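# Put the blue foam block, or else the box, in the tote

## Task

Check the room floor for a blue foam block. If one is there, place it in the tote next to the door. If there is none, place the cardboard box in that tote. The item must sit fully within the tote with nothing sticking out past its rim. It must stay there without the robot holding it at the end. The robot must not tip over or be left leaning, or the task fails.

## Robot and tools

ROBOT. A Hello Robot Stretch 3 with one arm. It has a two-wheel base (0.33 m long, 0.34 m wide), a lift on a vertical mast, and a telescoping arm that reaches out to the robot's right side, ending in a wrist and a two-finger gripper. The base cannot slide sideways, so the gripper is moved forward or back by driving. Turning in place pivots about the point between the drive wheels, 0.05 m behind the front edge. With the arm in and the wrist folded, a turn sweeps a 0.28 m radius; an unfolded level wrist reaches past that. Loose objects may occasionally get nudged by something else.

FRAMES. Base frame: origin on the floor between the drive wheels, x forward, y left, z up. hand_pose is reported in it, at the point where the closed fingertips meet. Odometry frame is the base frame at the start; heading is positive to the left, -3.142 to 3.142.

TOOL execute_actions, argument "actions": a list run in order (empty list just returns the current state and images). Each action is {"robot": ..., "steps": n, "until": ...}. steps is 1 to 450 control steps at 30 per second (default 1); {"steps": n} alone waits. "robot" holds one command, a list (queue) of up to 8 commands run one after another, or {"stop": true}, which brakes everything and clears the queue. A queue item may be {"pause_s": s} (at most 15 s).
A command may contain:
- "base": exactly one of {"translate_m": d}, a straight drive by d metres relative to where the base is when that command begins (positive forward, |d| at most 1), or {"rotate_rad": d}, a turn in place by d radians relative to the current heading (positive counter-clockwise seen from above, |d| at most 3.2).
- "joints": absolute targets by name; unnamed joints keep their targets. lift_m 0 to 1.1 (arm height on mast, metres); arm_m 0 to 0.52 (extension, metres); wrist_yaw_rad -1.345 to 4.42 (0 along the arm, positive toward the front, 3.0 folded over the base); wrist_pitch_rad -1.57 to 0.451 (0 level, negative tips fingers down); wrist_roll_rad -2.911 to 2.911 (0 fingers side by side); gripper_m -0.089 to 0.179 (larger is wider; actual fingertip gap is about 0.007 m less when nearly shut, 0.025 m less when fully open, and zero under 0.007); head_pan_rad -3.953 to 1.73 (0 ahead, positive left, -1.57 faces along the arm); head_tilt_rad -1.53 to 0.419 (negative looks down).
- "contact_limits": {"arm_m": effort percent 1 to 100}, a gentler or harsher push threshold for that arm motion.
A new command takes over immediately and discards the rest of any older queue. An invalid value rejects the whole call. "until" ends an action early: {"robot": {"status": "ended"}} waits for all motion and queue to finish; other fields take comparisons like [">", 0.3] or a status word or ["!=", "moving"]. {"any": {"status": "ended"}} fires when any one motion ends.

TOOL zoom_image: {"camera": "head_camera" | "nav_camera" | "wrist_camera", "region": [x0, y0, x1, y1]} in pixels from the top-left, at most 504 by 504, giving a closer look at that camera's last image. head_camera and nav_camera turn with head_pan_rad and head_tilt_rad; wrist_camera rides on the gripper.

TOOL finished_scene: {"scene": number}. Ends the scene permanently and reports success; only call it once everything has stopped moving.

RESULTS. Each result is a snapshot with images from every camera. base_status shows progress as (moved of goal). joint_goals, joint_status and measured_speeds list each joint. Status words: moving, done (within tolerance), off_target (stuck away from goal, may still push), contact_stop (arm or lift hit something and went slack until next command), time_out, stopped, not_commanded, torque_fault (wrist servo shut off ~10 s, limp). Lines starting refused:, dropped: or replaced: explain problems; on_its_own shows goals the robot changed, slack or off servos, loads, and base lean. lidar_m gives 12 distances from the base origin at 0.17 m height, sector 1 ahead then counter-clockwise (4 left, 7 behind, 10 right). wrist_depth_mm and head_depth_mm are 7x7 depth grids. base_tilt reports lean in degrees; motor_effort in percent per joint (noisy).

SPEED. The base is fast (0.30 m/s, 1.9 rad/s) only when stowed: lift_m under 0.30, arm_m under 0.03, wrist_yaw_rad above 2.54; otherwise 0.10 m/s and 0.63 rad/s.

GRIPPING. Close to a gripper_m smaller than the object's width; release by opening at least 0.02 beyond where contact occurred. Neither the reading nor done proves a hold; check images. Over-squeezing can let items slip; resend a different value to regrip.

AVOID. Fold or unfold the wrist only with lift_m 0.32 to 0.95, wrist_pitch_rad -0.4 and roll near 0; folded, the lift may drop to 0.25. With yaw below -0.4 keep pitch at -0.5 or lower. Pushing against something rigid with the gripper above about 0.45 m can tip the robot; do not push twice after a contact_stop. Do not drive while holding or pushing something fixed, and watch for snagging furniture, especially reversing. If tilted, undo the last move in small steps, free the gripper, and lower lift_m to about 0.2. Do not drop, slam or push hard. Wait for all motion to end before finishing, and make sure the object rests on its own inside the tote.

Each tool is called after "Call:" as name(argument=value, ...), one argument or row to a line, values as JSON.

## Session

Call:
execute_actions(
  actions=[
    {"robot":{"joints":{"head_pan_rad":-1.57,"head_tilt_rad":-0.7}},"steps":90,"until":{"robot":{"status":"ended"}}},
  ],
)

Scene clock: 1.37 s.
robot.base_odometry: x=+0.000 y=+0.000 heading=+0.000 (m, m, rad; robot's odometry frame)
robot.turned_by_wheels: +0.000 (rad since the last result)
robot.turned_by_imu: +0.000 (rad since the last result)
robot.base_tilt: forward=+1.1 right=+0.4 (deg)
robot.lidar_m: 2.04 1.11 0.82 0.80 0.83 1.15 1.38 1.32 0.97 0.94 0.98 1.36
robot.head_depth_mm: 756 844 956 1104 1304 1378 1184 / 762 850 964 1116 1326 1374 1185 / 766 856 973 1128 1347 1377 1177 / 771 864 984 1142 1357 1373 1171 / 777 873 986 1158 1377 1370 1168 / 782 880 1001 1161 1392 1363 1171 / 791 889 1008 1178 1415 1362 1164
robot.base_status: not_commanded
robot.joint_positions: lift_m=+0.392 arm_m=+0.002 wrist_yaw_rad=+3.044 wrist_pitch_rad=-0.509 wrist_roll_rad=+0.012 gripper_m=+0.037 head_pan_rad=-1.563 head_tilt_rad=-0.691
robot.joint_goals: lift_m=+0.392 arm_m=+0.002 wrist_yaw_rad=+3.044 wrist_pitch_rad=-0.509 wrist_roll_rad=+0.012 gripper_m=+0.037 head_pan_rad=-1.570 head_tilt_rad=-0.700
robot.joint_status: lift_m=not_commanded arm_m=not_commanded wrist_yaw_rad=not_commanded wrist_pitch_rad=not_commanded wrist_roll_rad=not_commanded gripper_m=not_commanded head_pan_rad=done head_tilt_rad=done
robot.measured_speeds: translate_m=+0.000 rotate_rad=+0.000 lift_m=+0.000 arm_m=+0.000 wrist_yaw_rad=+0.000 wrist_pitch_rad=+0.000 wrist_roll_rad=+0.000 head_pan_rad=+0.000 head_tilt_rad=+0.000
robot: refusals=0 queue=done queue_left=0
robot.motor_effort: left_wheel=+0(1) right_wheel=+1(0) lift_m=+23(23) arm_m=+0(0) wrist_yaw_rad=+0(0) wrist_pitch_rad=+6(6) wrist_roll_rad=+0(0) gripper_m=-1(1) head_pan_rad=-4(44) head_tilt_rad=-2(29) (%)
robot.hand_pose: x=-0.0006 y=+0.0638 z=+0.3850 quat_wxyz=(+0.212, +0.696, +0.144, +0.671) (m; robot's base frame)
robot.wrist_depth_mm: 743 767 788 782 807 816 828 / 823 855 861 891 910 931 943 / 889 907 909 904 892 889 879 / 785 769 763 748 743 739 721 / 659 657 648 648 633 631 624 / 570 575 - 590 539 549 542 / 510 516 - - 496 487 488
pictures: head_camera (sideways: a quarter turn clockwise sets it upright), nav_camera (sideways: a quarter turn counterclockwise sets it upright), wrist_camera
Images, in order (width x height): head_camera 896x504, nav_camera 672x504, wrist_camera 644x364.

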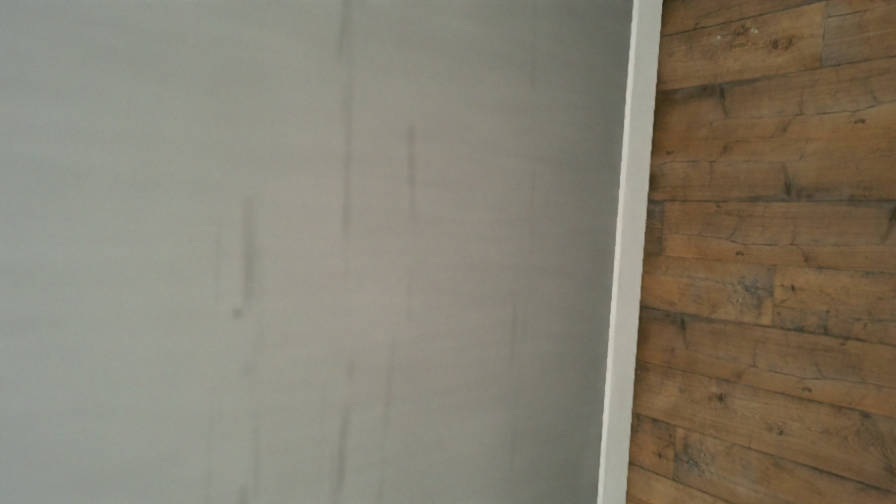

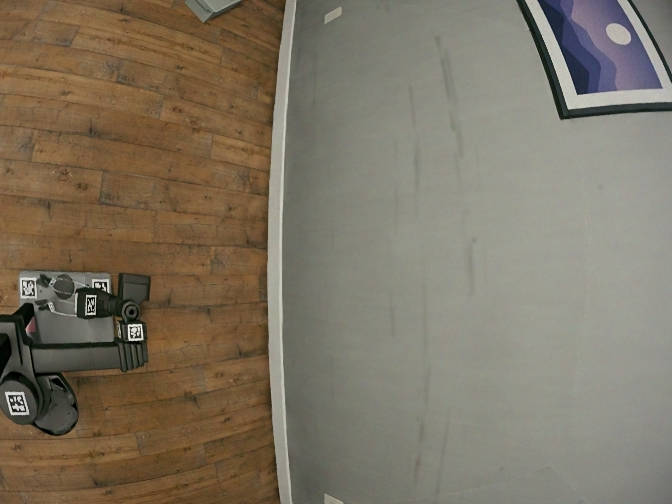

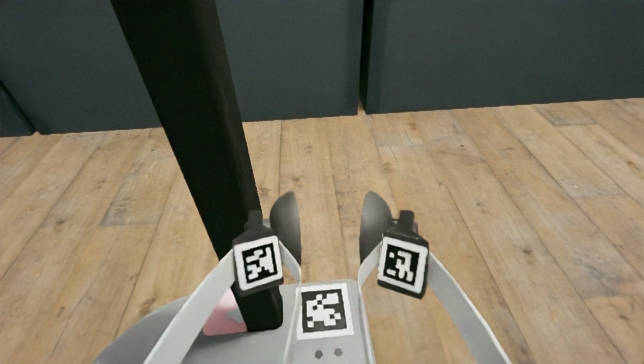

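Call:
execute_actions(
  actions=[
    {"robot":{"joints":{"head_pan_rad":-3.3,"head_tilt_rad":-0.6,"lift_m":0.28}},"steps":90,"until":{"robot":{"status":"ended"}}},
  ],
)

Scene clock: 3.43 s.
robot.base_odometry: x=+0.000 y=+0.000 heading=+0.000 (m, m, rad; robot's odometry frame)
robot.turned_by_wheels: +0.000 (rad since the last result)
robot.turned_by_imu: +0.000 (rad since the last result)
robot.base_tilt: forward=+1.1 right=+0.6 (deg)
robot.lidar_m: 2.03 1.11 0.82 0.80 0.83 1.15 1.38 1.32 0.97 0.94 0.98 1.35
robot.head_depth_mm: 1479 1636 1757 1847 1741 1452 1229 / 1465 1616 1812 2067 1787 1450 1230 / 1446 1600 1785 2054 1784 1446 1226 / 1439 1546 1733 1950 1757 1454 1222 / 1429 1504 1678 1885 1759 1440 1213 / 1416 1500 1667 1876 1750 1437 1215 / 1398 1486 1658 1872 1740 1435 1217
robot.base_status: not_commanded
robot.joint_positions: lift_m=+0.280 arm_m=+0.002 wrist_yaw_rad=+3.044 wrist_pitch_rad=-0.510 wrist_roll_rad=+0.012 gripper_m=+0.037 head_pan_rad=-3.293 head_tilt_rad=-0.606
robot.joint_goals: lift_m=+0.280 arm_m=+0.002 wrist_yaw_rad=+3.044 wrist_pitch_rad=-0.510 wrist_roll_rad=+0.012 gripper_m=+0.037 head_pan_rad=-3.300 head_tilt_rad=-0.600
robot.joint_status: lift_m=done arm_m=not_commanded wrist_yaw_rad=not_commanded wrist_pitch_rad=not_commanded wrist_roll_rad=not_commanded gripper_m=not_commanded head_pan_rad=done head_tilt_rad=done
robot.measured_speeds: translate_m=+0.000 rotate_rad=+0.000 lift_m=+0.000 arm_m=+0.000 wrist_yaw_rad=+0.000 wrist_pitch_rad=+0.000 wrist_roll_rad=+0.000 head_pan_rad=+0.000 head_tilt_rad=+0.000
robot: refusals=0 queue=done queue_left=0
robot.motor_effort: left_wheel=-1(0) right_wheel=+1(1) lift_m=+19(22) arm_m=+0(0) wrist_yaw_rad=+0(0) wrist_pitch_rad=+6(6) wrist_roll_rad=+1(1) gripper_m=-1(1) head_pan_rad=-4(44) head_tilt_rad=+3(11) (%)
robot.hand_pose: x=-0.0006 y=+0.0637 z=+0.2728 quat_wxyz=(+0.213, +0.696, +0.144, +0.671) (m; robot's base frame)
robot.wrist_depth_mm: 748 756 769 796 804 816 842 / 829 836 841 854 854 874 867 / 742 744 736 702 701 696 692 / 605 605 598 587 583 575 569 / 512 523 - - 499 491 491 / 461 - - - 422 431 429 / - - - - 384 381 380
pictures: head_camera (sideways: a quarter turn clockwise sets it upright), nav_camera (sideways: a quarter turn counterclockwise sets it upright), wrist_camera
Images, in order (width x height): head_camera 896x504, nav_camera 672x504, wrist_camera 644x364.

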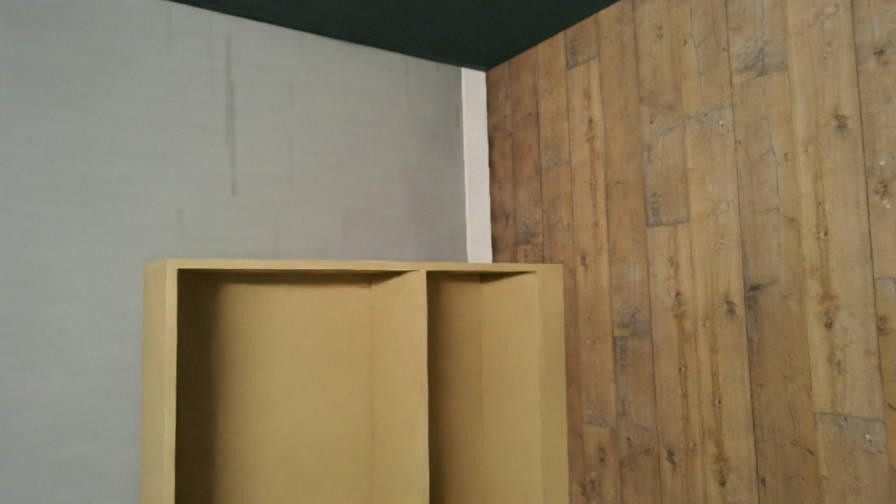

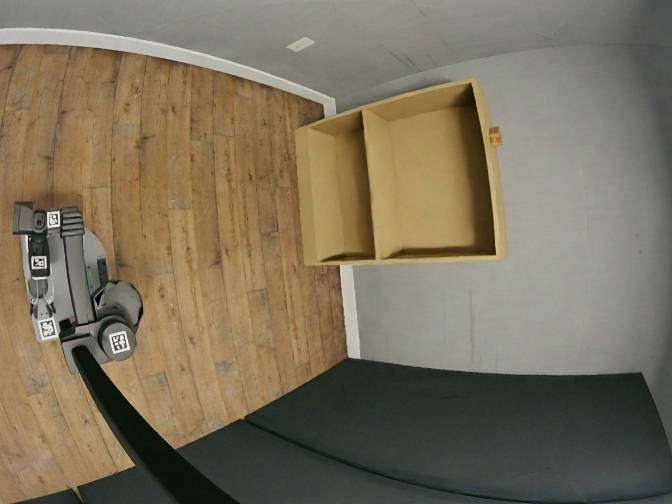

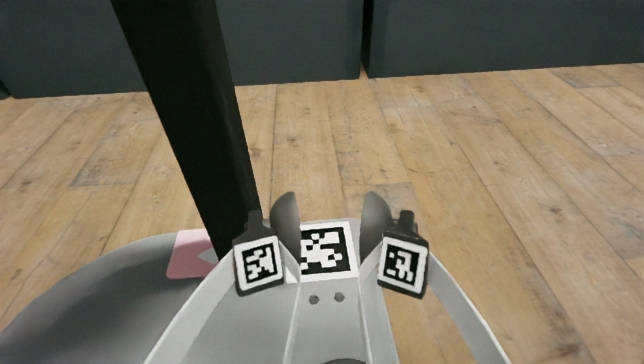

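Call:
execute_actions(
  actions=[
    {"robot":[{"joints":{"head_pan_rad":0.7,"head_tilt_rad":-0.6},"base":{"translate_m":1.0}},{"base":{"translate_m":0.52}},{"base":{"rotate_rad":1.57}}],"steps":450,"until":{"robot":{"status":"ended"}}},
  ],
)

Scene clock: 14.37 s.
robot.base_odometry: x=+1.520 y=+0.000 heading=+1.570 (m, m, rad; robot's odometry frame)
robot.turned_by_wheels: +1.570 (rad since the last result)
robot.turned_by_imu: +1.590 (rad since the last result)
robot.base_tilt: forward=+1.1 right=+0.5 (deg)
robot.lidar_m: 2.14 0.89 1.11 2.91 1.35 1.00 0.97 0.71 0.52 0.51 0.53 0.76
robot.head_depth_mm: 742 864 1038 1294 1744 1456 1228 / 726 792 884 1027 1288 1425 1228 / 786 857 947 1050 1189 1354 1229 / 859 945 1048 1188 1359 1430 1224 / 945 1047 1184 1358 1585 1439 1224 / 1047 1182 1354 1591 1720 1442 1221 / 1178 1353 1574 1902 1766 1445 1216
robot.base_status: done (rotate_rad +1.5699 of +1.5700)
robot.joint_positions: lift_m=+0.280 arm_m=+0.002 wrist_yaw_rad=+3.044 wrist_pitch_rad=-0.510 wrist_roll_rad=+0.012 gripper_m=+0.037 head_pan_rad=+0.693 head_tilt_rad=-0.605
robot.joint_goals: lift_m=+0.280 arm_m=+0.002 wrist_yaw_rad=+3.044 wrist_pitch_rad=-0.510 wrist_roll_rad=+0.012 gripper_m=+0.037 head_pan_rad=+0.700 head_tilt_rad=-0.600
robot.joint_status: lift_m=done arm_m=not_commanded wrist_yaw_rad=not_commanded wrist_pitch_rad=not_commanded wrist_roll_rad=not_commanded gripper_m=not_commanded head_pan_rad=done head_tilt_rad=done
robot.measured_speeds: translate_m=+0.000 rotate_rad=+0.000 lift_m=+0.000 arm_m=+0.000 wrist_yaw_rad=+0.000 wrist_pitch_rad=+0.000 wrist_roll_rad=+0.000 head_pan_rad=+0.000 head_tilt_rad=+0.000
robot: refusals=0 queue=done queue_left=0
robot.motor_effort: left_wheel=-2(8) right_wheel=+3(12) lift_m=+19(19) arm_m=+0(0) wrist_yaw_rad=+0(0) wrist_pitch_rad=+6(6) wrist_roll_rad=+0(0) gripper_m=-1(1) head_pan_rad=+4(44) head_tilt_rad=+1(2) (%)
robot.hand_pose: x=-0.0006 y=+0.0637 z=+0.2727 quat_wxyz=(+0.213, +0.696, +0.144, +0.671) (m; robot's base frame)
robot.wrist_depth_mm: - - - - - - 848 / 949 955 918 901 881 875 814 / 735 724 736 716 706 688 689 / 607 602 595 583 586 576 573 / 513 518 - - 496 495 487 / 329 - - - 420 432 428 / - - - - 383 383 379
pictures: head_camera (sideways: a quarter turn clockwise sets it upright), nav_camera (sideways: a quarter turn counterclockwise sets it upright), wrist_camera
Images, in order (width x height): head_camera 896x504, nav_camera 672x504, wrist_camera 644x364.

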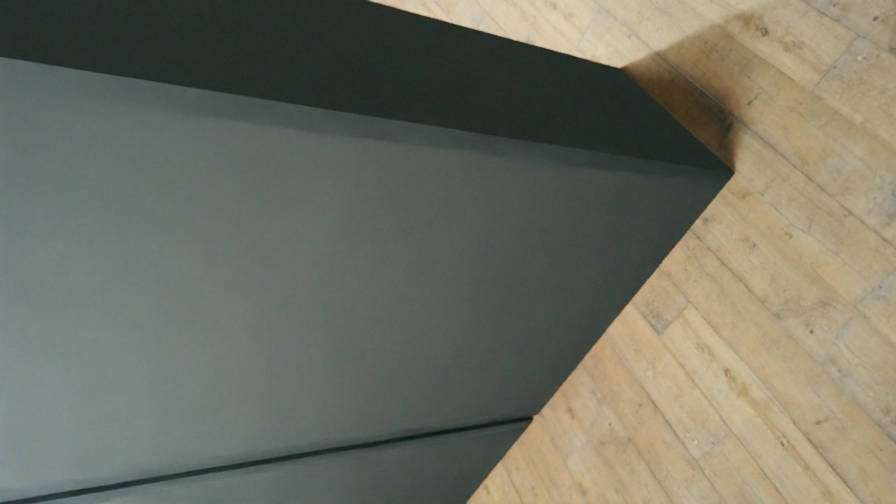

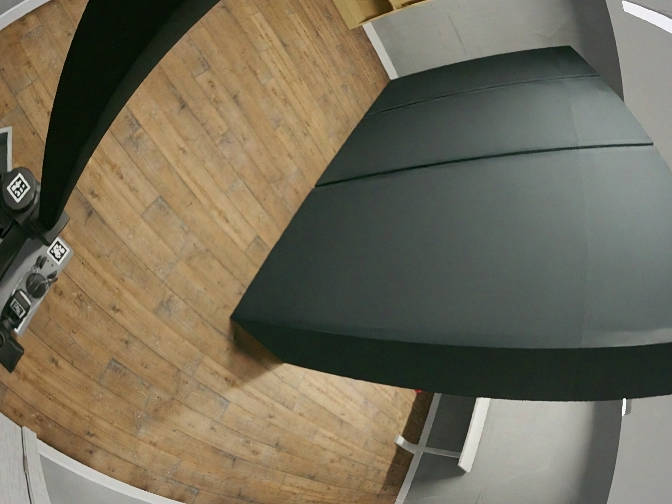

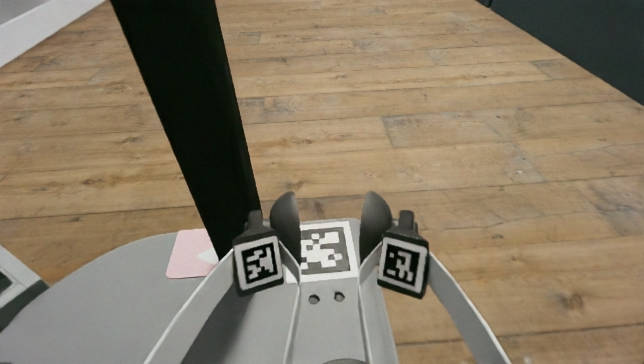

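Call:
execute_actions(
  actions=[
    {"robot":[{"base":{"translate_m":1.0}},{"base":{"translate_m":0.5}}],"steps":450,"until":{"robot":{"status":"ended"}}},
  ],
)

Scene clock: 22.93 s.
robot.base_odometry: x=+1.521 y=+1.500 heading=+1.570 (m, m, rad; robot's odometry frame)
robot.turned_by_wheels: +0.000 (rad since the last result)
robot.turned_by_imu: +0.003 (rad since the last result)
robot.base_tilt: forward=+1.0 right=+0.5 (deg)
robot.lidar_m: 1.88 2.40 3.05 1.33 0.53 0.60 1.95 0.76 0.56 0.55 0.57 0.79
robot.head_depth_mm: 2066 2193 1881 2343 1810 1461 1229 / 2236 2361 2631 2333 1805 1460 1227 / 2405 2503 2831 2337 1794 1452 1228 / 2623 2761 2996 2330 1775 1448 1226 / 2879 3184 3291 2306 1769 1444 1224 / 3205 3513 3287 2298 1771 1439 1217 / 3028 3280 3247 2287 1763 1438 1217
robot.base_status: done (translate_m +0.5000 of +0.5000)
robot.joint_positions: lift_m=+0.280 arm_m=+0.002 wrist_yaw_rad=+3.044 wrist_pitch_rad=-0.510 wrist_roll_rad=+0.012 gripper_m=+0.037 head_pan_rad=+0.693 head_tilt_rad=-0.605
robot.joint_goals: lift_m=+0.280 arm_m=+0.002 wrist_yaw_rad=+3.044 wrist_pitch_rad=-0.510 wrist_roll_rad=+0.012 gripper_m=+0.037 head_pan_rad=+0.700 head_tilt_rad=-0.600
robot.joint_status: lift_m=done arm_m=not_commanded wrist_yaw_rad=not_commanded wrist_pitch_rad=not_commanded wrist_roll_rad=not_commanded gripper_m=not_commanded head_pan_rad=done head_tilt_rad=done
robot.measured_speeds: translate_m=+0.000 rotate_rad=+0.000 lift_m=+0.000 arm_m=+0.000 wrist_yaw_rad=+0.000 wrist_pitch_rad=+0.000 wrist_roll_rad=+0.000 head_pan_rad=+0.000 head_tilt_rad=+0.000
robot: refusals=0 queue=done queue_left=0
robot.motor_effort: left_wheel=-2(7) right_wheel=+2(9) lift_m=+19(20) arm_m=+0(0) wrist_yaw_rad=+0(0) wrist_pitch_rad=+6(6) wrist_roll_rad=+0(0) gripper_m=+0(0) head_pan_rad=+4(3) head_tilt_rad=+2(2) (%)
robot.hand_pose: x=-0.0006 y=+0.0637 z=+0.2727 quat_wxyz=(+0.213, +0.696, +0.144, +0.671) (m; robot's base frame)
robot.wrist_depth_mm: 408 894 - - - - - / 455 484 906 905 900 878 853 / 511 531 735 708 709 702 685 / 564 573 590 595 587 575 569 / 513 528 - - 499 499 490 / 456 - - - 422 429 427 / - - - - 385 383 378
pictures: head_camera (sideways: a quarter turn clockwise sets it upright), nav_camera (sideways: a quarter turn counterclockwise sets it upright), wrist_camera
Images, in order (width x height): head_camera 896x504, nav_camera 672x504, wrist_camera 644x364.

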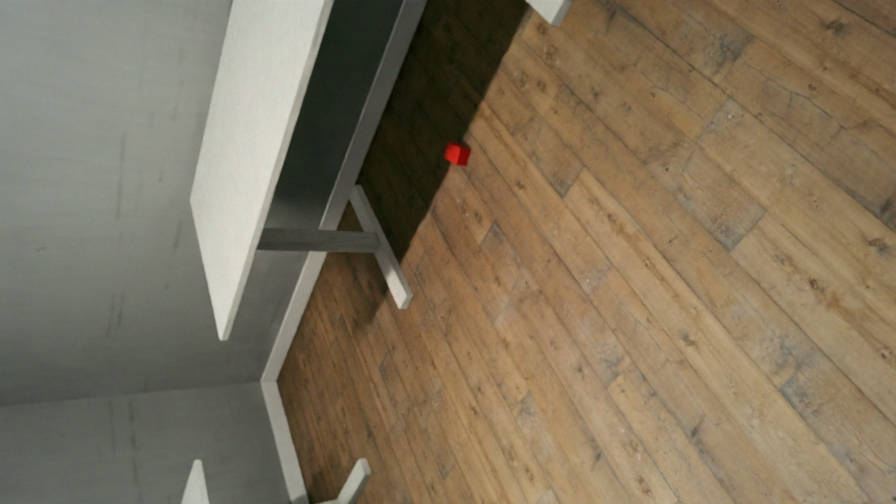

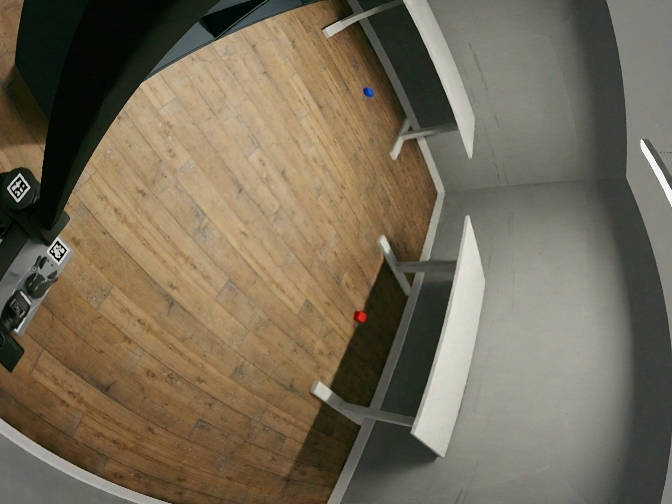

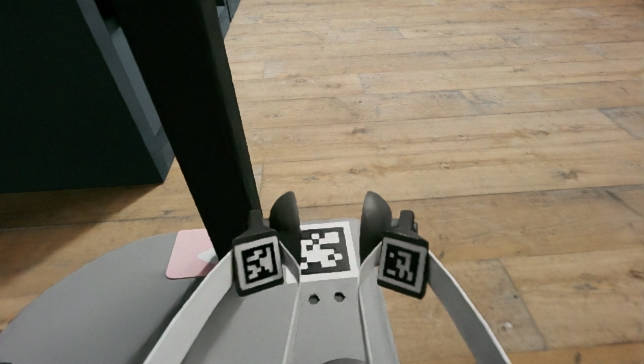

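Call:
execute_actions(
  actions=[
    {"robot":[{"joints":{"head_pan_rad":0,"head_tilt_rad":-1.0},"base":{"translate_m":0.9}},{"base":{"rotate_rad":1.57}},{"base":{"translate_m":1.0}},{"base":{"translate_m":1.0}}],"steps":450,"until":{"robot":{"status":"ended"}}},
    {"steps":100,"until":{"robot":{"status":"ended"}}},
  ],
)

Scene clock: 40.53 s.
robot.base_odometry: x=-0.478 y=+2.404 heading=+3.140 (m, m, rad; robot's odometry frame)
robot.turned_by_wheels: +1.570 (rad since the last result)
robot.turned_by_imu: +1.592 (rad since the last result)
robot.base_tilt: forward=+1.0 right=+0.6 (deg)
robot.lidar_m: 1.20 1.25 1.11 1.17 1.67 1.95 2.58 1.85 1.02 1.43 1.50 0.82
robot.head_depth_mm: 1044 931 783 686 1334 1210 1099 / 1048 932 781 687 1351 1210 1093 / 1052 928 784 687 1355 1214 1088 / 1059 929 780 687 1355 1210 1097 / 1068 931 781 688 1330 1210 1099 / 1073 932 780 687 1357 1207 1092 / 1072 926 778 701 1351 1209 1093
robot.base_status: done (translate_m +1.0000 of +1.0000)
robot.joint_positions: lift_m=+0.280 arm_m=+0.002 wrist_yaw_rad=+3.044 wrist_pitch_rad=-0.510 wrist_roll_rad=+0.012 gripper_m=+0.037 head_pan_rad=+0.007 head_tilt_rad=-0.989
robot.joint_goals: lift_m=+0.280 arm_m=+0.002 wrist_yaw_rad=+3.044 wrist_pitch_rad=-0.510 wrist_roll_rad=+0.012 gripper_m=+0.037 head_pan_rad=+0.000 head_tilt_rad=-1.000
robot.joint_status: lift_m=done arm_m=not_commanded wrist_yaw_rad=not_commanded wrist_pitch_rad=not_commanded wrist_roll_rad=not_commanded gripper_m=not_commanded head_pan_rad=done head_tilt_rad=done
robot.measured_speeds: translate_m=+0.000 rotate_rad=+0.000 lift_m=+0.000 arm_m=+0.000 wrist_yaw_rad=+0.000 wrist_pitch_rad=+0.000 wrist_roll_rad=+0.000 head_pan_rad=+0.000 head_tilt_rad=+0.000
robot: refusals=0 queue=done queue_left=0
robot.motor_effort: left_wheel=-2(7) right_wheel=+3(11) lift_m=+19(19) arm_m=+0(0) wrist_yaw_rad=+0(0) wrist_pitch_rad=+6(6) wrist_roll_rad=+1(1) gripper_m=+0(1) head_pan_rad=-4(43) head_tilt_rad=-4(23) (%)
robot.hand_pose: x=-0.0006 y=+0.0637 z=+0.2727 quat_wxyz=(+0.213, +0.696, +0.144, +0.671) (m; robot's base frame)
robot.wrist_depth_mm: - - - - - - 924 / 940 935 909 899 886 879 858 / 741 727 740 709 702 691 687 / 607 602 588 588 586 573 570 / 516 527 - - 495 493 488 / 461 - - - 422 429 430 / - - - - 384 384 380
pictures: head_camera (sideways: a quarter turn clockwise sets it upright), nav_camera (sideways: a quarter turn counterclockwise sets it upright), wrist_camera
Images, in order (width x height): head_camera 896x504, nav_camera 672x504, wrist_camera 644x364.

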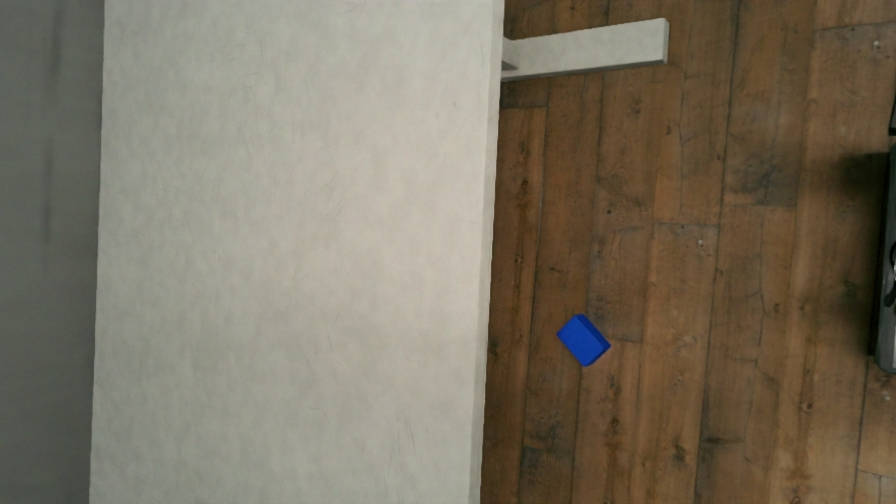

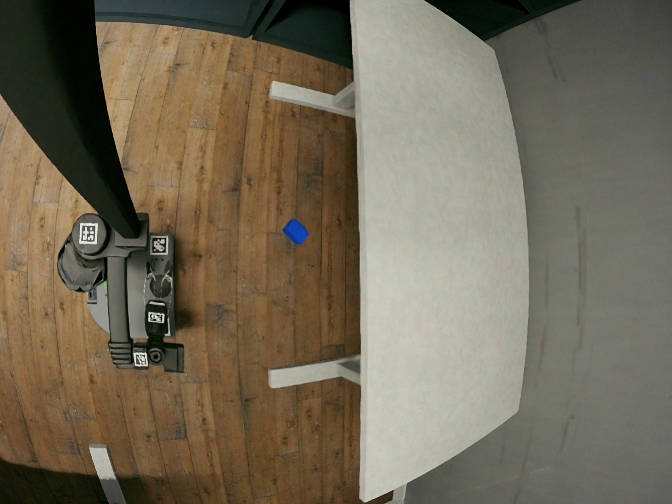

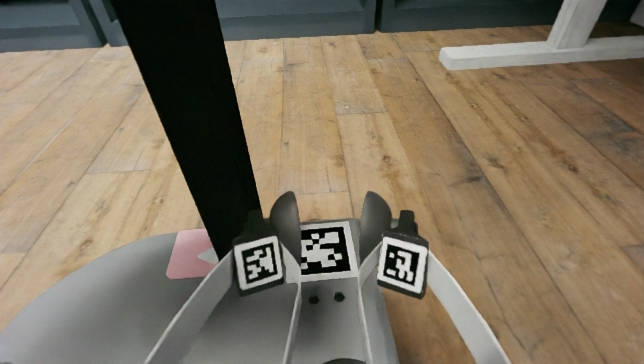

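Call:
execute_actions(
  actions=[
    {"robot":[{"base":{"rotate_rad":1.6}},{"joints":{"lift_m":0.4,"wrist_pitch_rad":-0.4,"head_pan_rad":-1.57}},{"joints":{"wrist_yaw_rad":0.0,"gripper_m":0.15},"base":{"translate_m":0.22}},{"joints":{"wrist_pitch_rad":-1.45,"lift_m":0.35}},{"joints":{"arm_m":0.38}}],"steps":450,"until":{"robot":{"status":"ended"}}},
  ],
)

Scene clock: 54.17 s.
robot.base_odometry: x=-0.472 y=+2.184 heading=-1.544 (m, m, rad; robot's odometry frame)
robot.turned_by_wheels: +1.600 (rad since the last result)
robot.turned_by_imu: +1.617 (rad since the last result)
robot.base_tilt: forward=+1.1 right=+0.4 (deg)
robot.lidar_m: 1.03 1.12 1.82 2.56 2.25 1.24 1.65 1.65 0.95 1.21 0.95 0.95
robot.head_depth_mm: 1042 930 782 688 1350 1214 1097 / 1054 927 781 689 1358 1223 1113 / 1065 929 782 679 1330 1210 - / 1069 929 782 701 1334 1214 - / 1070 931 782 701 1347 1210 1093 / 1078 926 778 701 1354 1207 1095 / 1097 927 781 701 1355 1205 1091
robot.base_status: done (translate_m +0.2200 of +0.2200)
robot.joint_positions: lift_m=+0.350 arm_m=+0.380 wrist_yaw_rad=+0.001 wrist_pitch_rad=-1.446 wrist_roll_rad=+0.012 gripper_m=+0.150 head_pan_rad=-1.563 head_tilt_rad=-0.989
robot.joint_goals: lift_m=+0.350 arm_m=+0.380 wrist_yaw_rad=+0.000 wrist_pitch_rad=-1.450 wrist_roll_rad=+0.012 gripper_m=+0.150 head_pan_rad=-1.570 head_tilt_rad=-1.000
robot.joint_status: lift_m=done arm_m=done wrist_yaw_rad=done wrist_pitch_rad=done wrist_roll_rad=not_commanded gripper_m=done head_pan_rad=done head_tilt_rad=done
robot.measured_speeds: translate_m=+0.000 rotate_rad=+0.000 lift_m=+0.000 arm_m=+0.000 wrist_yaw_rad=+0.000 wrist_pitch_rad=+0.000 wrist_roll_rad=+0.000 head_pan_rad=+0.000 head_tilt_rad=+0.000
robot: refusals=0 queue=done queue_left=0
robot.motor_effort: left_wheel=-2(8) right_wheel=+2(13) lift_m=+20(28) arm_m=+4(1) wrist_yaw_rad=-2(4) wrist_pitch_rad=-2(11) wrist_roll_rad=+0(0) gripper_m=+0(83) head_pan_rad=-4(43) head_tilt_rad=-4(3) (%)
robot.hand_pose: x=-0.0216 y=-0.5326 z=+0.2316 quat_wxyz=(+0.528, +0.465, -0.533, -0.470) (m; robot's base frame)
robot.wrist_depth_mm: 384 380 381 373 370 369 364 / 390 387 381 381 378 375 371 / 396 396 392 383 384 380 377 / 405 399 400 350 391 385 383 / 413 411 405 399 399 393 390 / 422 417 411 407 404 403 393 / 429 424 420 416 411 407 403
pictures: head_camera (sideways: a quarter turn clockwise sets it upright), nav_camera (sideways: a quarter turn counterclockwise sets it upright), wrist_camera
Images, in order (width x height): head_camera 896x504, nav_camera 672x504, wrist_camera 644x364.

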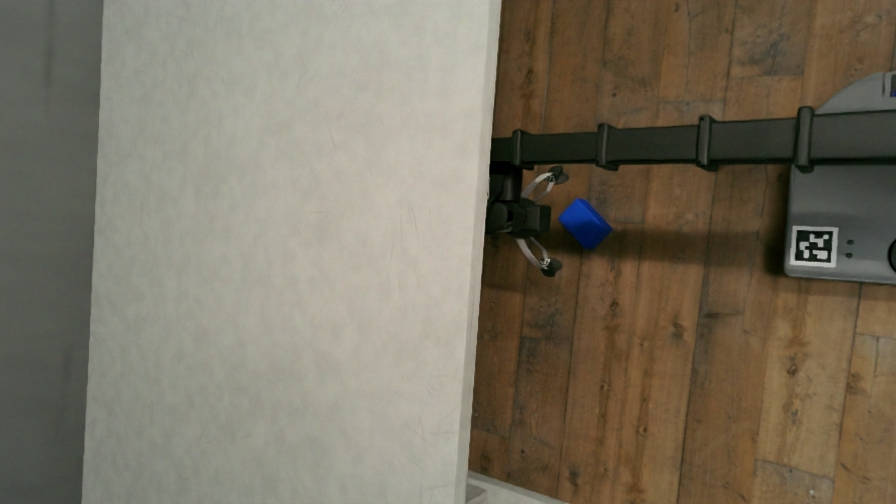

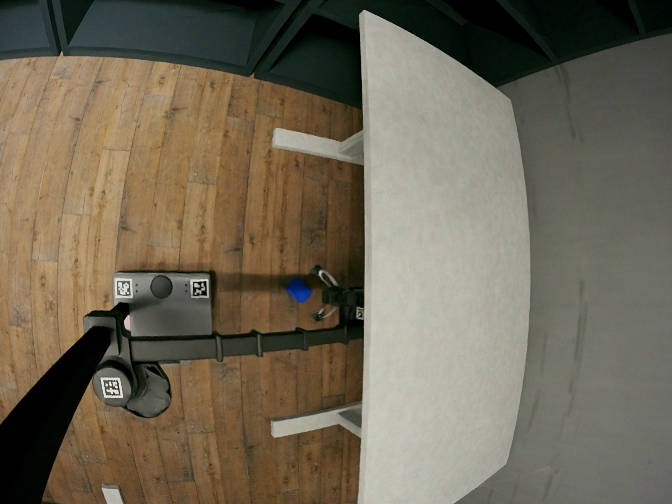

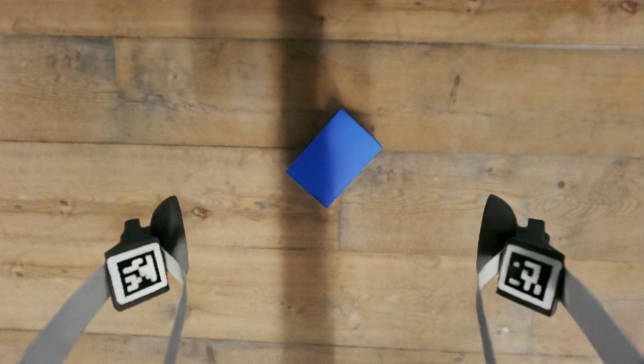

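Call:
execute_actions(
  actions=[
    {"robot":{"joints":{"arm_m":0.41,"wrist_roll_rad":0.7,"lift_m":0.25}},"steps":200,"until":{"robot":{"status":"ended"}}},
  ],
)

Scene clock: 56.37 s.
robot.base_odometry: x=-0.472 y=+2.184 heading=-1.544 (m, m, rad; robot's odometry frame)
robot.turned_by_wheels: +0.000 (rad since the last result)
robot.turned_by_imu: +0.000 (rad since the last result)
robot.base_tilt: forward=+1.1 right=+0.6 (deg)
robot.lidar_m: 1.03 1.12 1.82 2.56 2.25 1.23 1.65 1.65 0.95 1.21 0.95 0.95
robot.head_depth_mm: 1050 926 783 688 1349 1211 1096 / 1056 930 783 688 1355 1207 1122 / 1065 929 781 681 1322 1208 - / 1077 927 782 701 1330 1207 - / 1070 931 781 702 1356 1210 1093 / 1083 928 780 702 1359 1208 1090 / 1096 930 783 701 1357 1205 1091
robot.base_status: done (translate_m +0.2200 of +0.2200)
robot.joint_positions: lift_m=+0.250 arm_m=+0.410 wrist_yaw_rad=+0.001 wrist_pitch_rad=-1.446 wrist_roll_rad=+0.695 gripper_m=+0.150 head_pan_rad=-1.563 head_tilt_rad=-0.989
robot.joint_goals: lift_m=+0.250 arm_m=+0.410 wrist_yaw_rad=+0.000 wrist_pitch_rad=-1.450 wrist_roll_rad=+0.700 gripper_m=+0.150 head_pan_rad=-1.570 head_tilt_rad=-1.000
robot.joint_status: lift_m=done arm_m=done wrist_yaw_rad=done wrist_pitch_rad=done wrist_roll_rad=done gripper_m=done head_pan_rad=done head_tilt_rad=done
robot.measured_speeds: translate_m=+0.000 rotate_rad=+0.000 lift_m=+0.000 arm_m=+0.000 wrist_yaw_rad=+0.000 wrist_pitch_rad=+0.000 wrist_roll_rad=+0.000 head_pan_rad=+0.000 head_tilt_rad=+0.000
robot: refusals=0 queue=done queue_left=0
robot.motor_effort: left_wheel=-2(3) right_wheel=+3(3) lift_m=+19(20) arm_m=+4(3) wrist_yaw_rad=-1(2) wrist_pitch_rad=-2(2) wrist_roll_rad=+3(3) gripper_m=+0(0) head_pan_rad=-4(4) head_tilt_rad=-3(3) (%)
robot.hand_pose: x=-0.0216 y=-0.5624 z=+0.1316 quat_wxyz=(+0.318, +0.281, -0.679, -0.599) (m; robot's base frame)
robot.wrist_depth_mm: 299 292 284 277 269 262 255 / 308 300 290 283 274 267 261 / 318 304 296 286 281 272 266 / 323 312 304 248 285 277 270 / 331 322 310 254 291 285 277 / 340 327 318 309 297 292 280 / 348 335 325 315 306 296 292
pictures: head_camera (sideways: a quarter turn clockwise sets it upright), nav_camera (sideways: a quarter turn counterclockwise sets it upright), wrist_camera
Images, in order (width x height): head_camera 896x504, nav_camera 672x504, wrist_camera 644x364.

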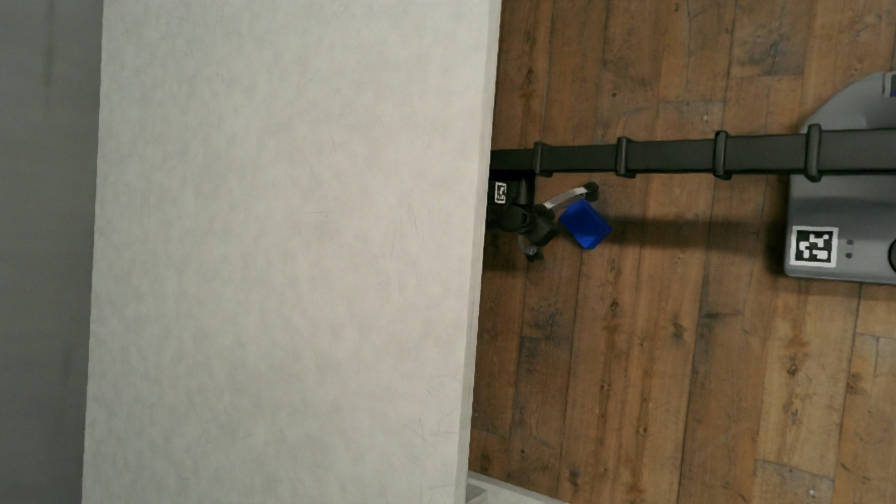

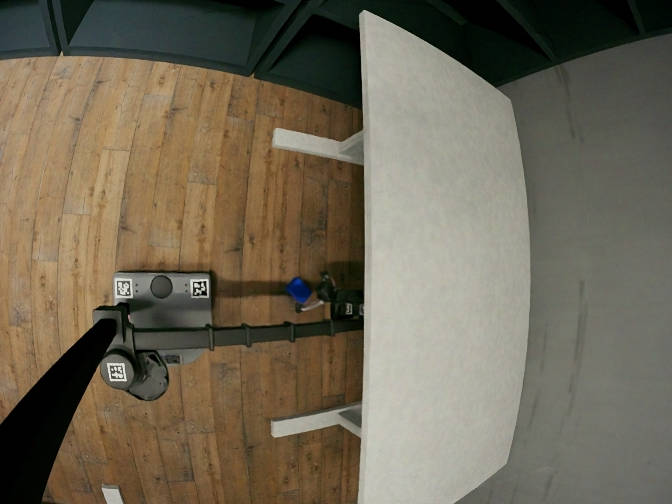

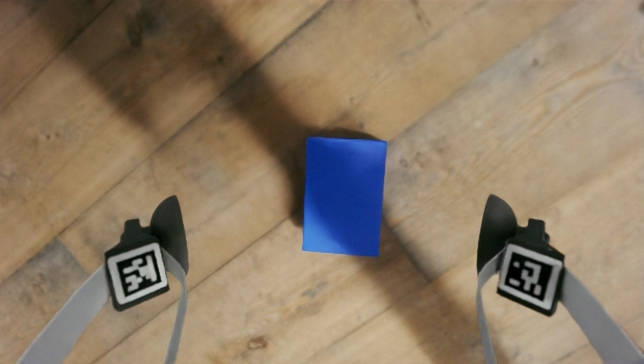

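Call:
execute_actions(
  actions=[
    {"robot":[{"joints":{"lift_m":0.15}},{"joints":{"gripper_m":0.02}},{"pause_s":0.4},{"joints":{"lift_m":0.35,"arm_m":0.0}},{"joints":{"wrist_pitch_rad":-0.4,"wrist_roll_rad":0.0}},{"joints":{"wrist_yaw_rad":3.0}}],"steps":450,"until":{"robot":{"status":"ended"}}},
  ],
)

Scene clock: 68.40 s.
robot.base_odometry: x=-0.472 y=+2.184 heading=-1.543 (m, m, rad; robot's odometry frame)
robot.turned_by_wheels: +0.000 (rad since the last result)
robot.turned_by_imu: -0.001 (rad since the last result)
robot.base_tilt: forward=+1.1 right=+0.6 (deg)
robot.lidar_m: 1.03 1.12 1.82 2.57 2.25 1.23 1.65 1.65 0.95 1.21 0.95 0.96
robot.head_depth_mm: 1043 929 779 687 1342 1211 1092 / 1056 927 781 688 1356 1209 1115 / 1067 925 781 689 1353 1227 - / 1076 930 781 701 1361 1222 - / 1075 925 782 702 1351 1206 1092 / 1083 927 781 700 1360 1206 1092 / 1091 928 782 701 1351 1203 1092
robot.base_status: done (translate_m +0.2200 of +0.2200)
robot.joint_positions: lift_m=+0.350 arm_m=+0.002 wrist_yaw_rad=+2.997 wrist_pitch_rad=-0.423 wrist_roll_rad=+0.004 gripper_m=+0.021 head_pan_rad=-1.563 head_tilt_rad=-0.989
robot.joint_goals: lift_m=+0.350 arm_m=+0.000 wrist_yaw_rad=+3.000 wrist_pitch_rad=-0.400 wrist_roll_rad=+0.000 gripper_m=+0.020 head_pan_rad=-1.570 head_tilt_rad=-1.000
robot.joint_status: lift_m=done arm_m=done wrist_yaw_rad=done wrist_pitch_rad=done wrist_roll_rad=done gripper_m=done head_pan_rad=done head_tilt_rad=done
robot.measured_speeds: translate_m=+0.000 rotate_rad=+0.000 lift_m=+0.000 arm_m=+0.000 wrist_yaw_rad=+0.000 wrist_pitch_rad=+0.000 wrist_roll_rad=+0.000 head_pan_rad=+0.000 head_tilt_rad=+0.000
robot: refusals=0 queue=done queue_left=0
robot.motor_effort: left_wheel=-2(2) right_wheel=+3(3) lift_m=+26(25) arm_m=-3(2) wrist_yaw_rad=+3(3) wrist_pitch_rad=+12(12) wrist_roll_rad=-2(3) gripper_m=-19(93) head_pan_rad=-4(4) head_tilt_rad=-4(4) (%)
robot.hand_pose: x=+0.0111 y=+0.0740 z=+0.3614 quat_wxyz=(+0.199, +0.701, +0.098, +0.678) (m; robot's base frame)
robot.wrist_depth_mm: - - - - - - - / - - - - - - - / - - 981 978 983 971 926 / 803 796 786 144 742 768 770 / 657 654 - 147 145 640 631 / 562 556 - 151 519 552 545 / 486 503 - 153 481 477 474
pictures: head_camera (sideways: a quarter turn clockwise sets it upright), nav_camera (sideways: a quarter turn counterclockwise sets it upright), wrist_camera
Images, in order (width x height): head_camera 896x504, nav_camera 672x504, wrist_camera 644x364.

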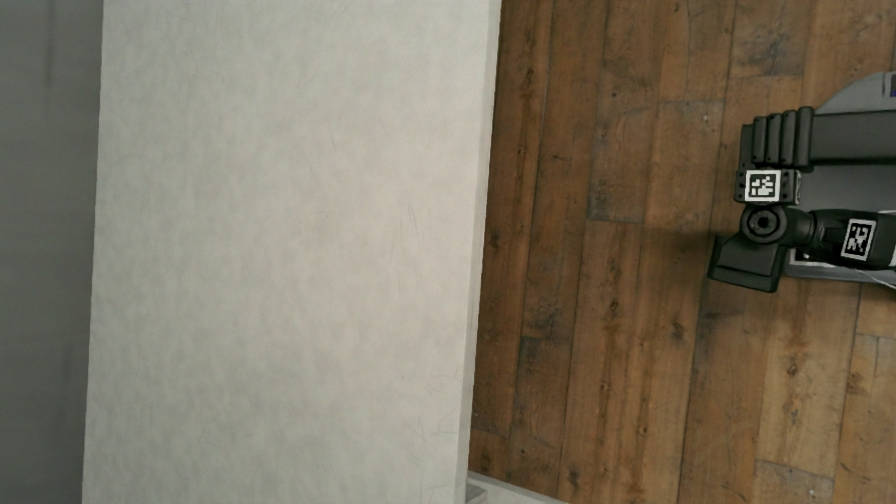

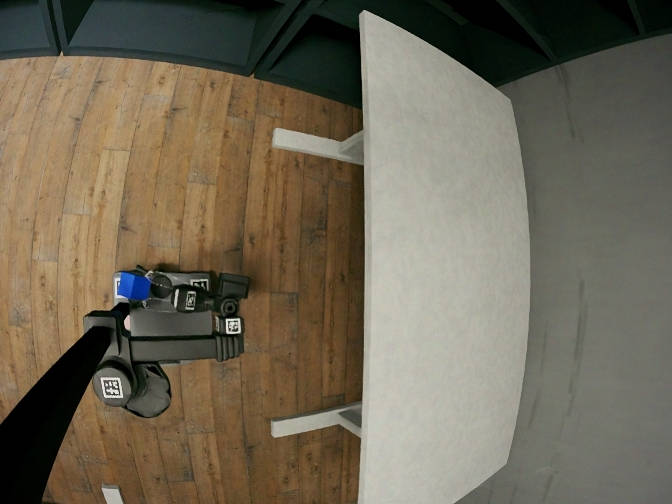

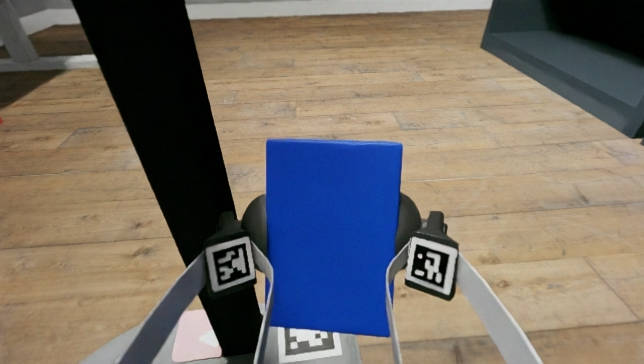

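Call:
execute_actions(
  actions=[
    {"robot":[{"joints":{"lift_m":0.28,"head_pan_rad":-3.14,"head_tilt_rad":-0.6}},{"base":{"rotate_rad":1.5}},{"base":{"translate_m":1.0}},{"base":{"translate_m":1.0}}],"steps":450,"until":{"robot":{"status":"ended"}}},
  ],
)

Scene clock: 82.63 s.
robot.base_odometry: x=+1.526 y=+2.097 heading=-0.044 (m, m, rad; robot's odometry frame)
robot.turned_by_wheels: +1.500 (rad since the last result)
robot.turned_by_imu: +1.520 (rad since the last result)
robot.base_tilt: forward=+1.0 right=+0.5 (deg)
robot.lidar_m: 0.55 0.57 0.76 1.71 1.76 2.07 2.79 1.56 0.97 2.29 0.80 0.58
robot.head_depth_mm: 2703 2904 3173 2349 1808 1464 1238 / 2701 2889 3140 2328 1785 1454 1225 / 2693 2888 3165 2333 1795 1453 1223 / 2697 2877 3184 2319 1769 1442 1217 / 2722 2862 3135 2309 1777 1440 1217 / 2715 2876 3056 2306 1777 1438 1216 / 2677 2845 2445 2289 1753 1431 1218
robot.base_status: done (translate_m +1.0000 of +1.0000)
robot.joint_positions: lift_m=+0.280 arm_m=+0.003 wrist_yaw_rad=+2.998 wrist_pitch_rad=-0.422 wrist_roll_rad=+0.004 gripper_m=+0.021 head_pan_rad=-3.133 head_tilt_rad=-0.605
robot.joint_goals: lift_m=+0.280 arm_m=+0.000 wrist_yaw_rad=+3.000 wrist_pitch_rad=-0.400 wrist_roll_rad=+0.000 gripper_m=+0.020 head_pan_rad=-3.140 head_tilt_rad=-0.600
robot.joint_status: lift_m=done arm_m=done wrist_yaw_rad=done wrist_pitch_rad=done wrist_roll_rad=done gripper_m=done head_pan_rad=done head_tilt_rad=done
robot.measured_speeds: translate_m=+0.000 rotate_rad=+0.000 lift_m=+0.000 arm_m=+0.000 wrist_yaw_rad=+0.000 wrist_pitch_rad=+0.000 wrist_roll_rad=+0.000 head_pan_rad=+0.000 head_tilt_rad=+0.000
robot: refusals=0 queue=done queue_left=0
robot.motor_effort: left_wheel=-2(7) right_wheel=+3(12) lift_m=+19(27) arm_m=-4(4) wrist_yaw_rad=+1(3) wrist_pitch_rad=+11(12) wrist_roll_rad=-2(2) gripper_m=-20(20) head_pan_rad=-4(43) head_tilt_rad=+2(21) (%)
robot.hand_pose: x=+0.0109 y=+0.0741 z=+0.2919 quat_wxyz=(+0.198, +0.701, +0.098, +0.678) (m; robot's base frame)
robot.wrist_depth_mm: - - - - - 781 563 / - - - - - 794 566 / 880 850 859 837 832 758 578 / 691 681 661 144 634 661 566 / 561 561 - 147 145 547 534 / 480 506 - 150 443 471 466 / - - - 153 409 408 408
pictures: head_camera (sideways: a quarter turn clockwise sets it upright), nav_camera (sideways: a quarter turn counterclockwise sets it upright), wrist_camera
Images, in order (width x height): head_camera 896x504, nav_camera 672x504, wrist_camera 644x364.

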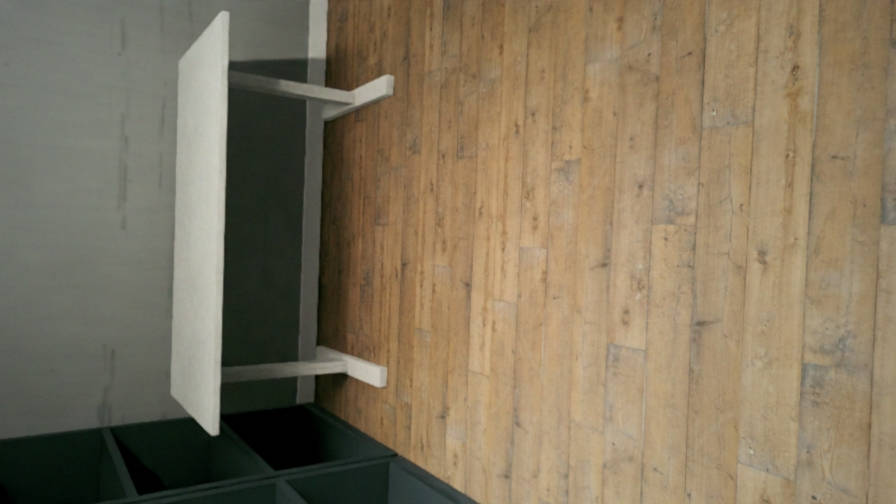

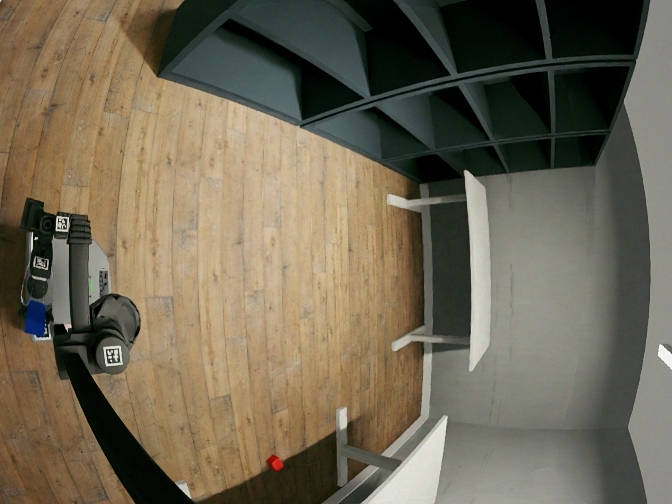

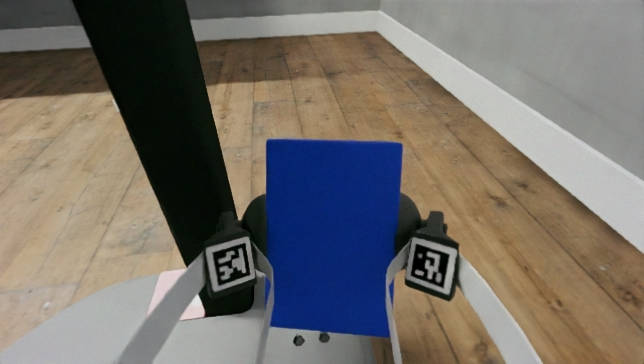

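Square to the wall. Turn and back up.

Call:
execute_actions(
  actions=[
    {"robot":[{"base":{"rotate_rad":1.55}},{"base":{"translate_m":-1.0}}],"steps":450,"until":{"robot":{"status":"ended"}}},
  ],
)

Scene clock: 90.43 s.
robot.base_odometry: x=+1.462 y=+1.099 heading=+1.506 (m, m, rad; robot's odometry frame)
robot.turned_by_wheels: +1.550 (rad since the last result)
robot.turned_by_imu: +1.564 (rad since the last result)
robot.base_tilt: forward=+1.0 right=+0.6 (deg)
robot.lidar_m: 1.97 2.77 0.38 0.36 0.37 2.18 2.07 0.90 0.63 0.60 0.62 0.81
robot.head_depth_mm: 1715 1889 2117 2274 1798 1461 1232 / 1720 1911 2124 2271 1781 1457 1227 / 1721 1909 2118 2282 1799 1453 1225 / 1719 1914 2125 2289 1776 1449 1219 / 1720 1895 2124 2290 1758 1445 1218 / 1728 1909 2139 2242 1762 1443 1222 / 1677 1748 1709 1740 1649 1434 1210
robot.base_status: done (translate_m -1.0000 of -1.0000)
robot.joint_positions: lift_m=+0.280 arm_m=+0.003 wrist_yaw_rad=+2.998 wrist_pitch_rad=-0.422 wrist_roll_rad=+0.004 gripper_m=+0.021 head_pan_rad=-3.133 head_tilt_rad=-0.605
robot.joint_goals: lift_m=+0.280 arm_m=+0.000 wrist_yaw_rad=+3.000 wrist_pitch_rad=-0.400 wrist_roll_rad=+0.000 gripper_m=+0.020 head_pan_rad=-3.140 head_tilt_rad=-0.600
robot.joint_status: lift_m=done arm_m=done wrist_yaw_rad=done wrist_pitch_rad=done wrist_roll_rad=done gripper_m=done head_pan_rad=done head_tilt_rad=done
robot.measured_speeds: translate_m=+0.000 rotate_rad=+0.000 lift_m=+0.000 arm_m=+0.000 wrist_yaw_rad=+0.000 wrist_pitch_rad=+0.000 wrist_roll_rad=+0.000 head_pan_rad=+0.000 head_tilt_rad=+0.000
robot: refusals=0 queue=done queue_left=0
robot.motor_effort: left_wheel=-2(9) right_wheel=+3(12) lift_m=+20(19) arm_m=-3(4) wrist_yaw_rad=+2(1) wrist_pitch_rad=+12(11) wrist_roll_rad=-2(2) gripper_m=-19(19) head_pan_rad=-4(4) head_tilt_rad=+3(3) (%)
robot.hand_pose: x=+0.0109 y=+0.0741 z=+0.2919 quat_wxyz=(+0.198, +0.701, +0.098, +0.678) (m; robot's base frame)
robot.wrist_depth_mm: 332 - 360 378 - - - / 361 - 391 416 - - - / 394 411 431 441 829 831 803 / 443 456 473 144 628 662 656 / 546 515 - 147 145 549 542 / 483 506 - 151 445 469 467 / - - - 153 408 408 408
pictures: head_camera (sideways: a quarter turn clockwise sets it upright), nav_camera (sideways: a quarter turn counterclockwise sets it upright), wrist_camera
Images, in order (width x height): head_camera 896x504, nav_camera 672x504, wrist_camera 644x364.

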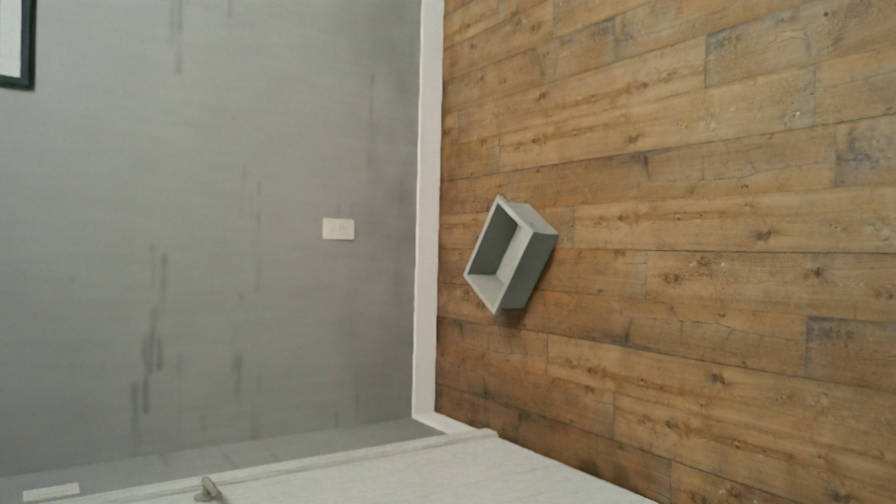

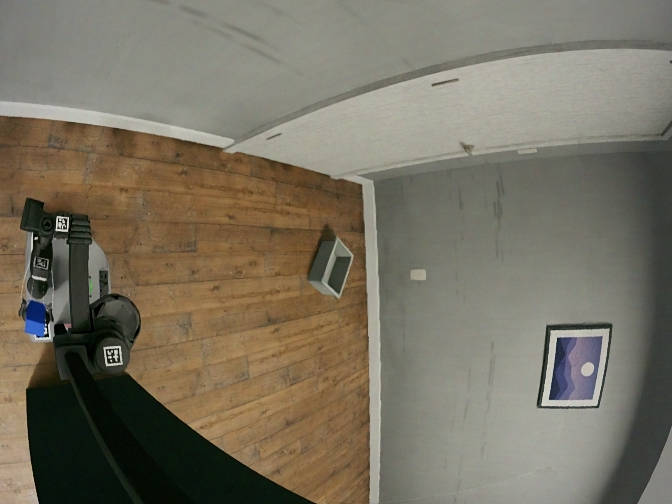

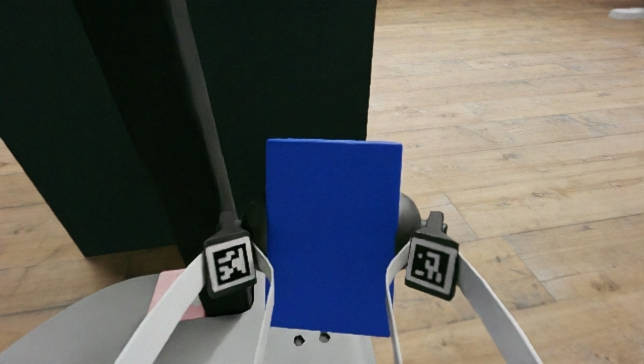

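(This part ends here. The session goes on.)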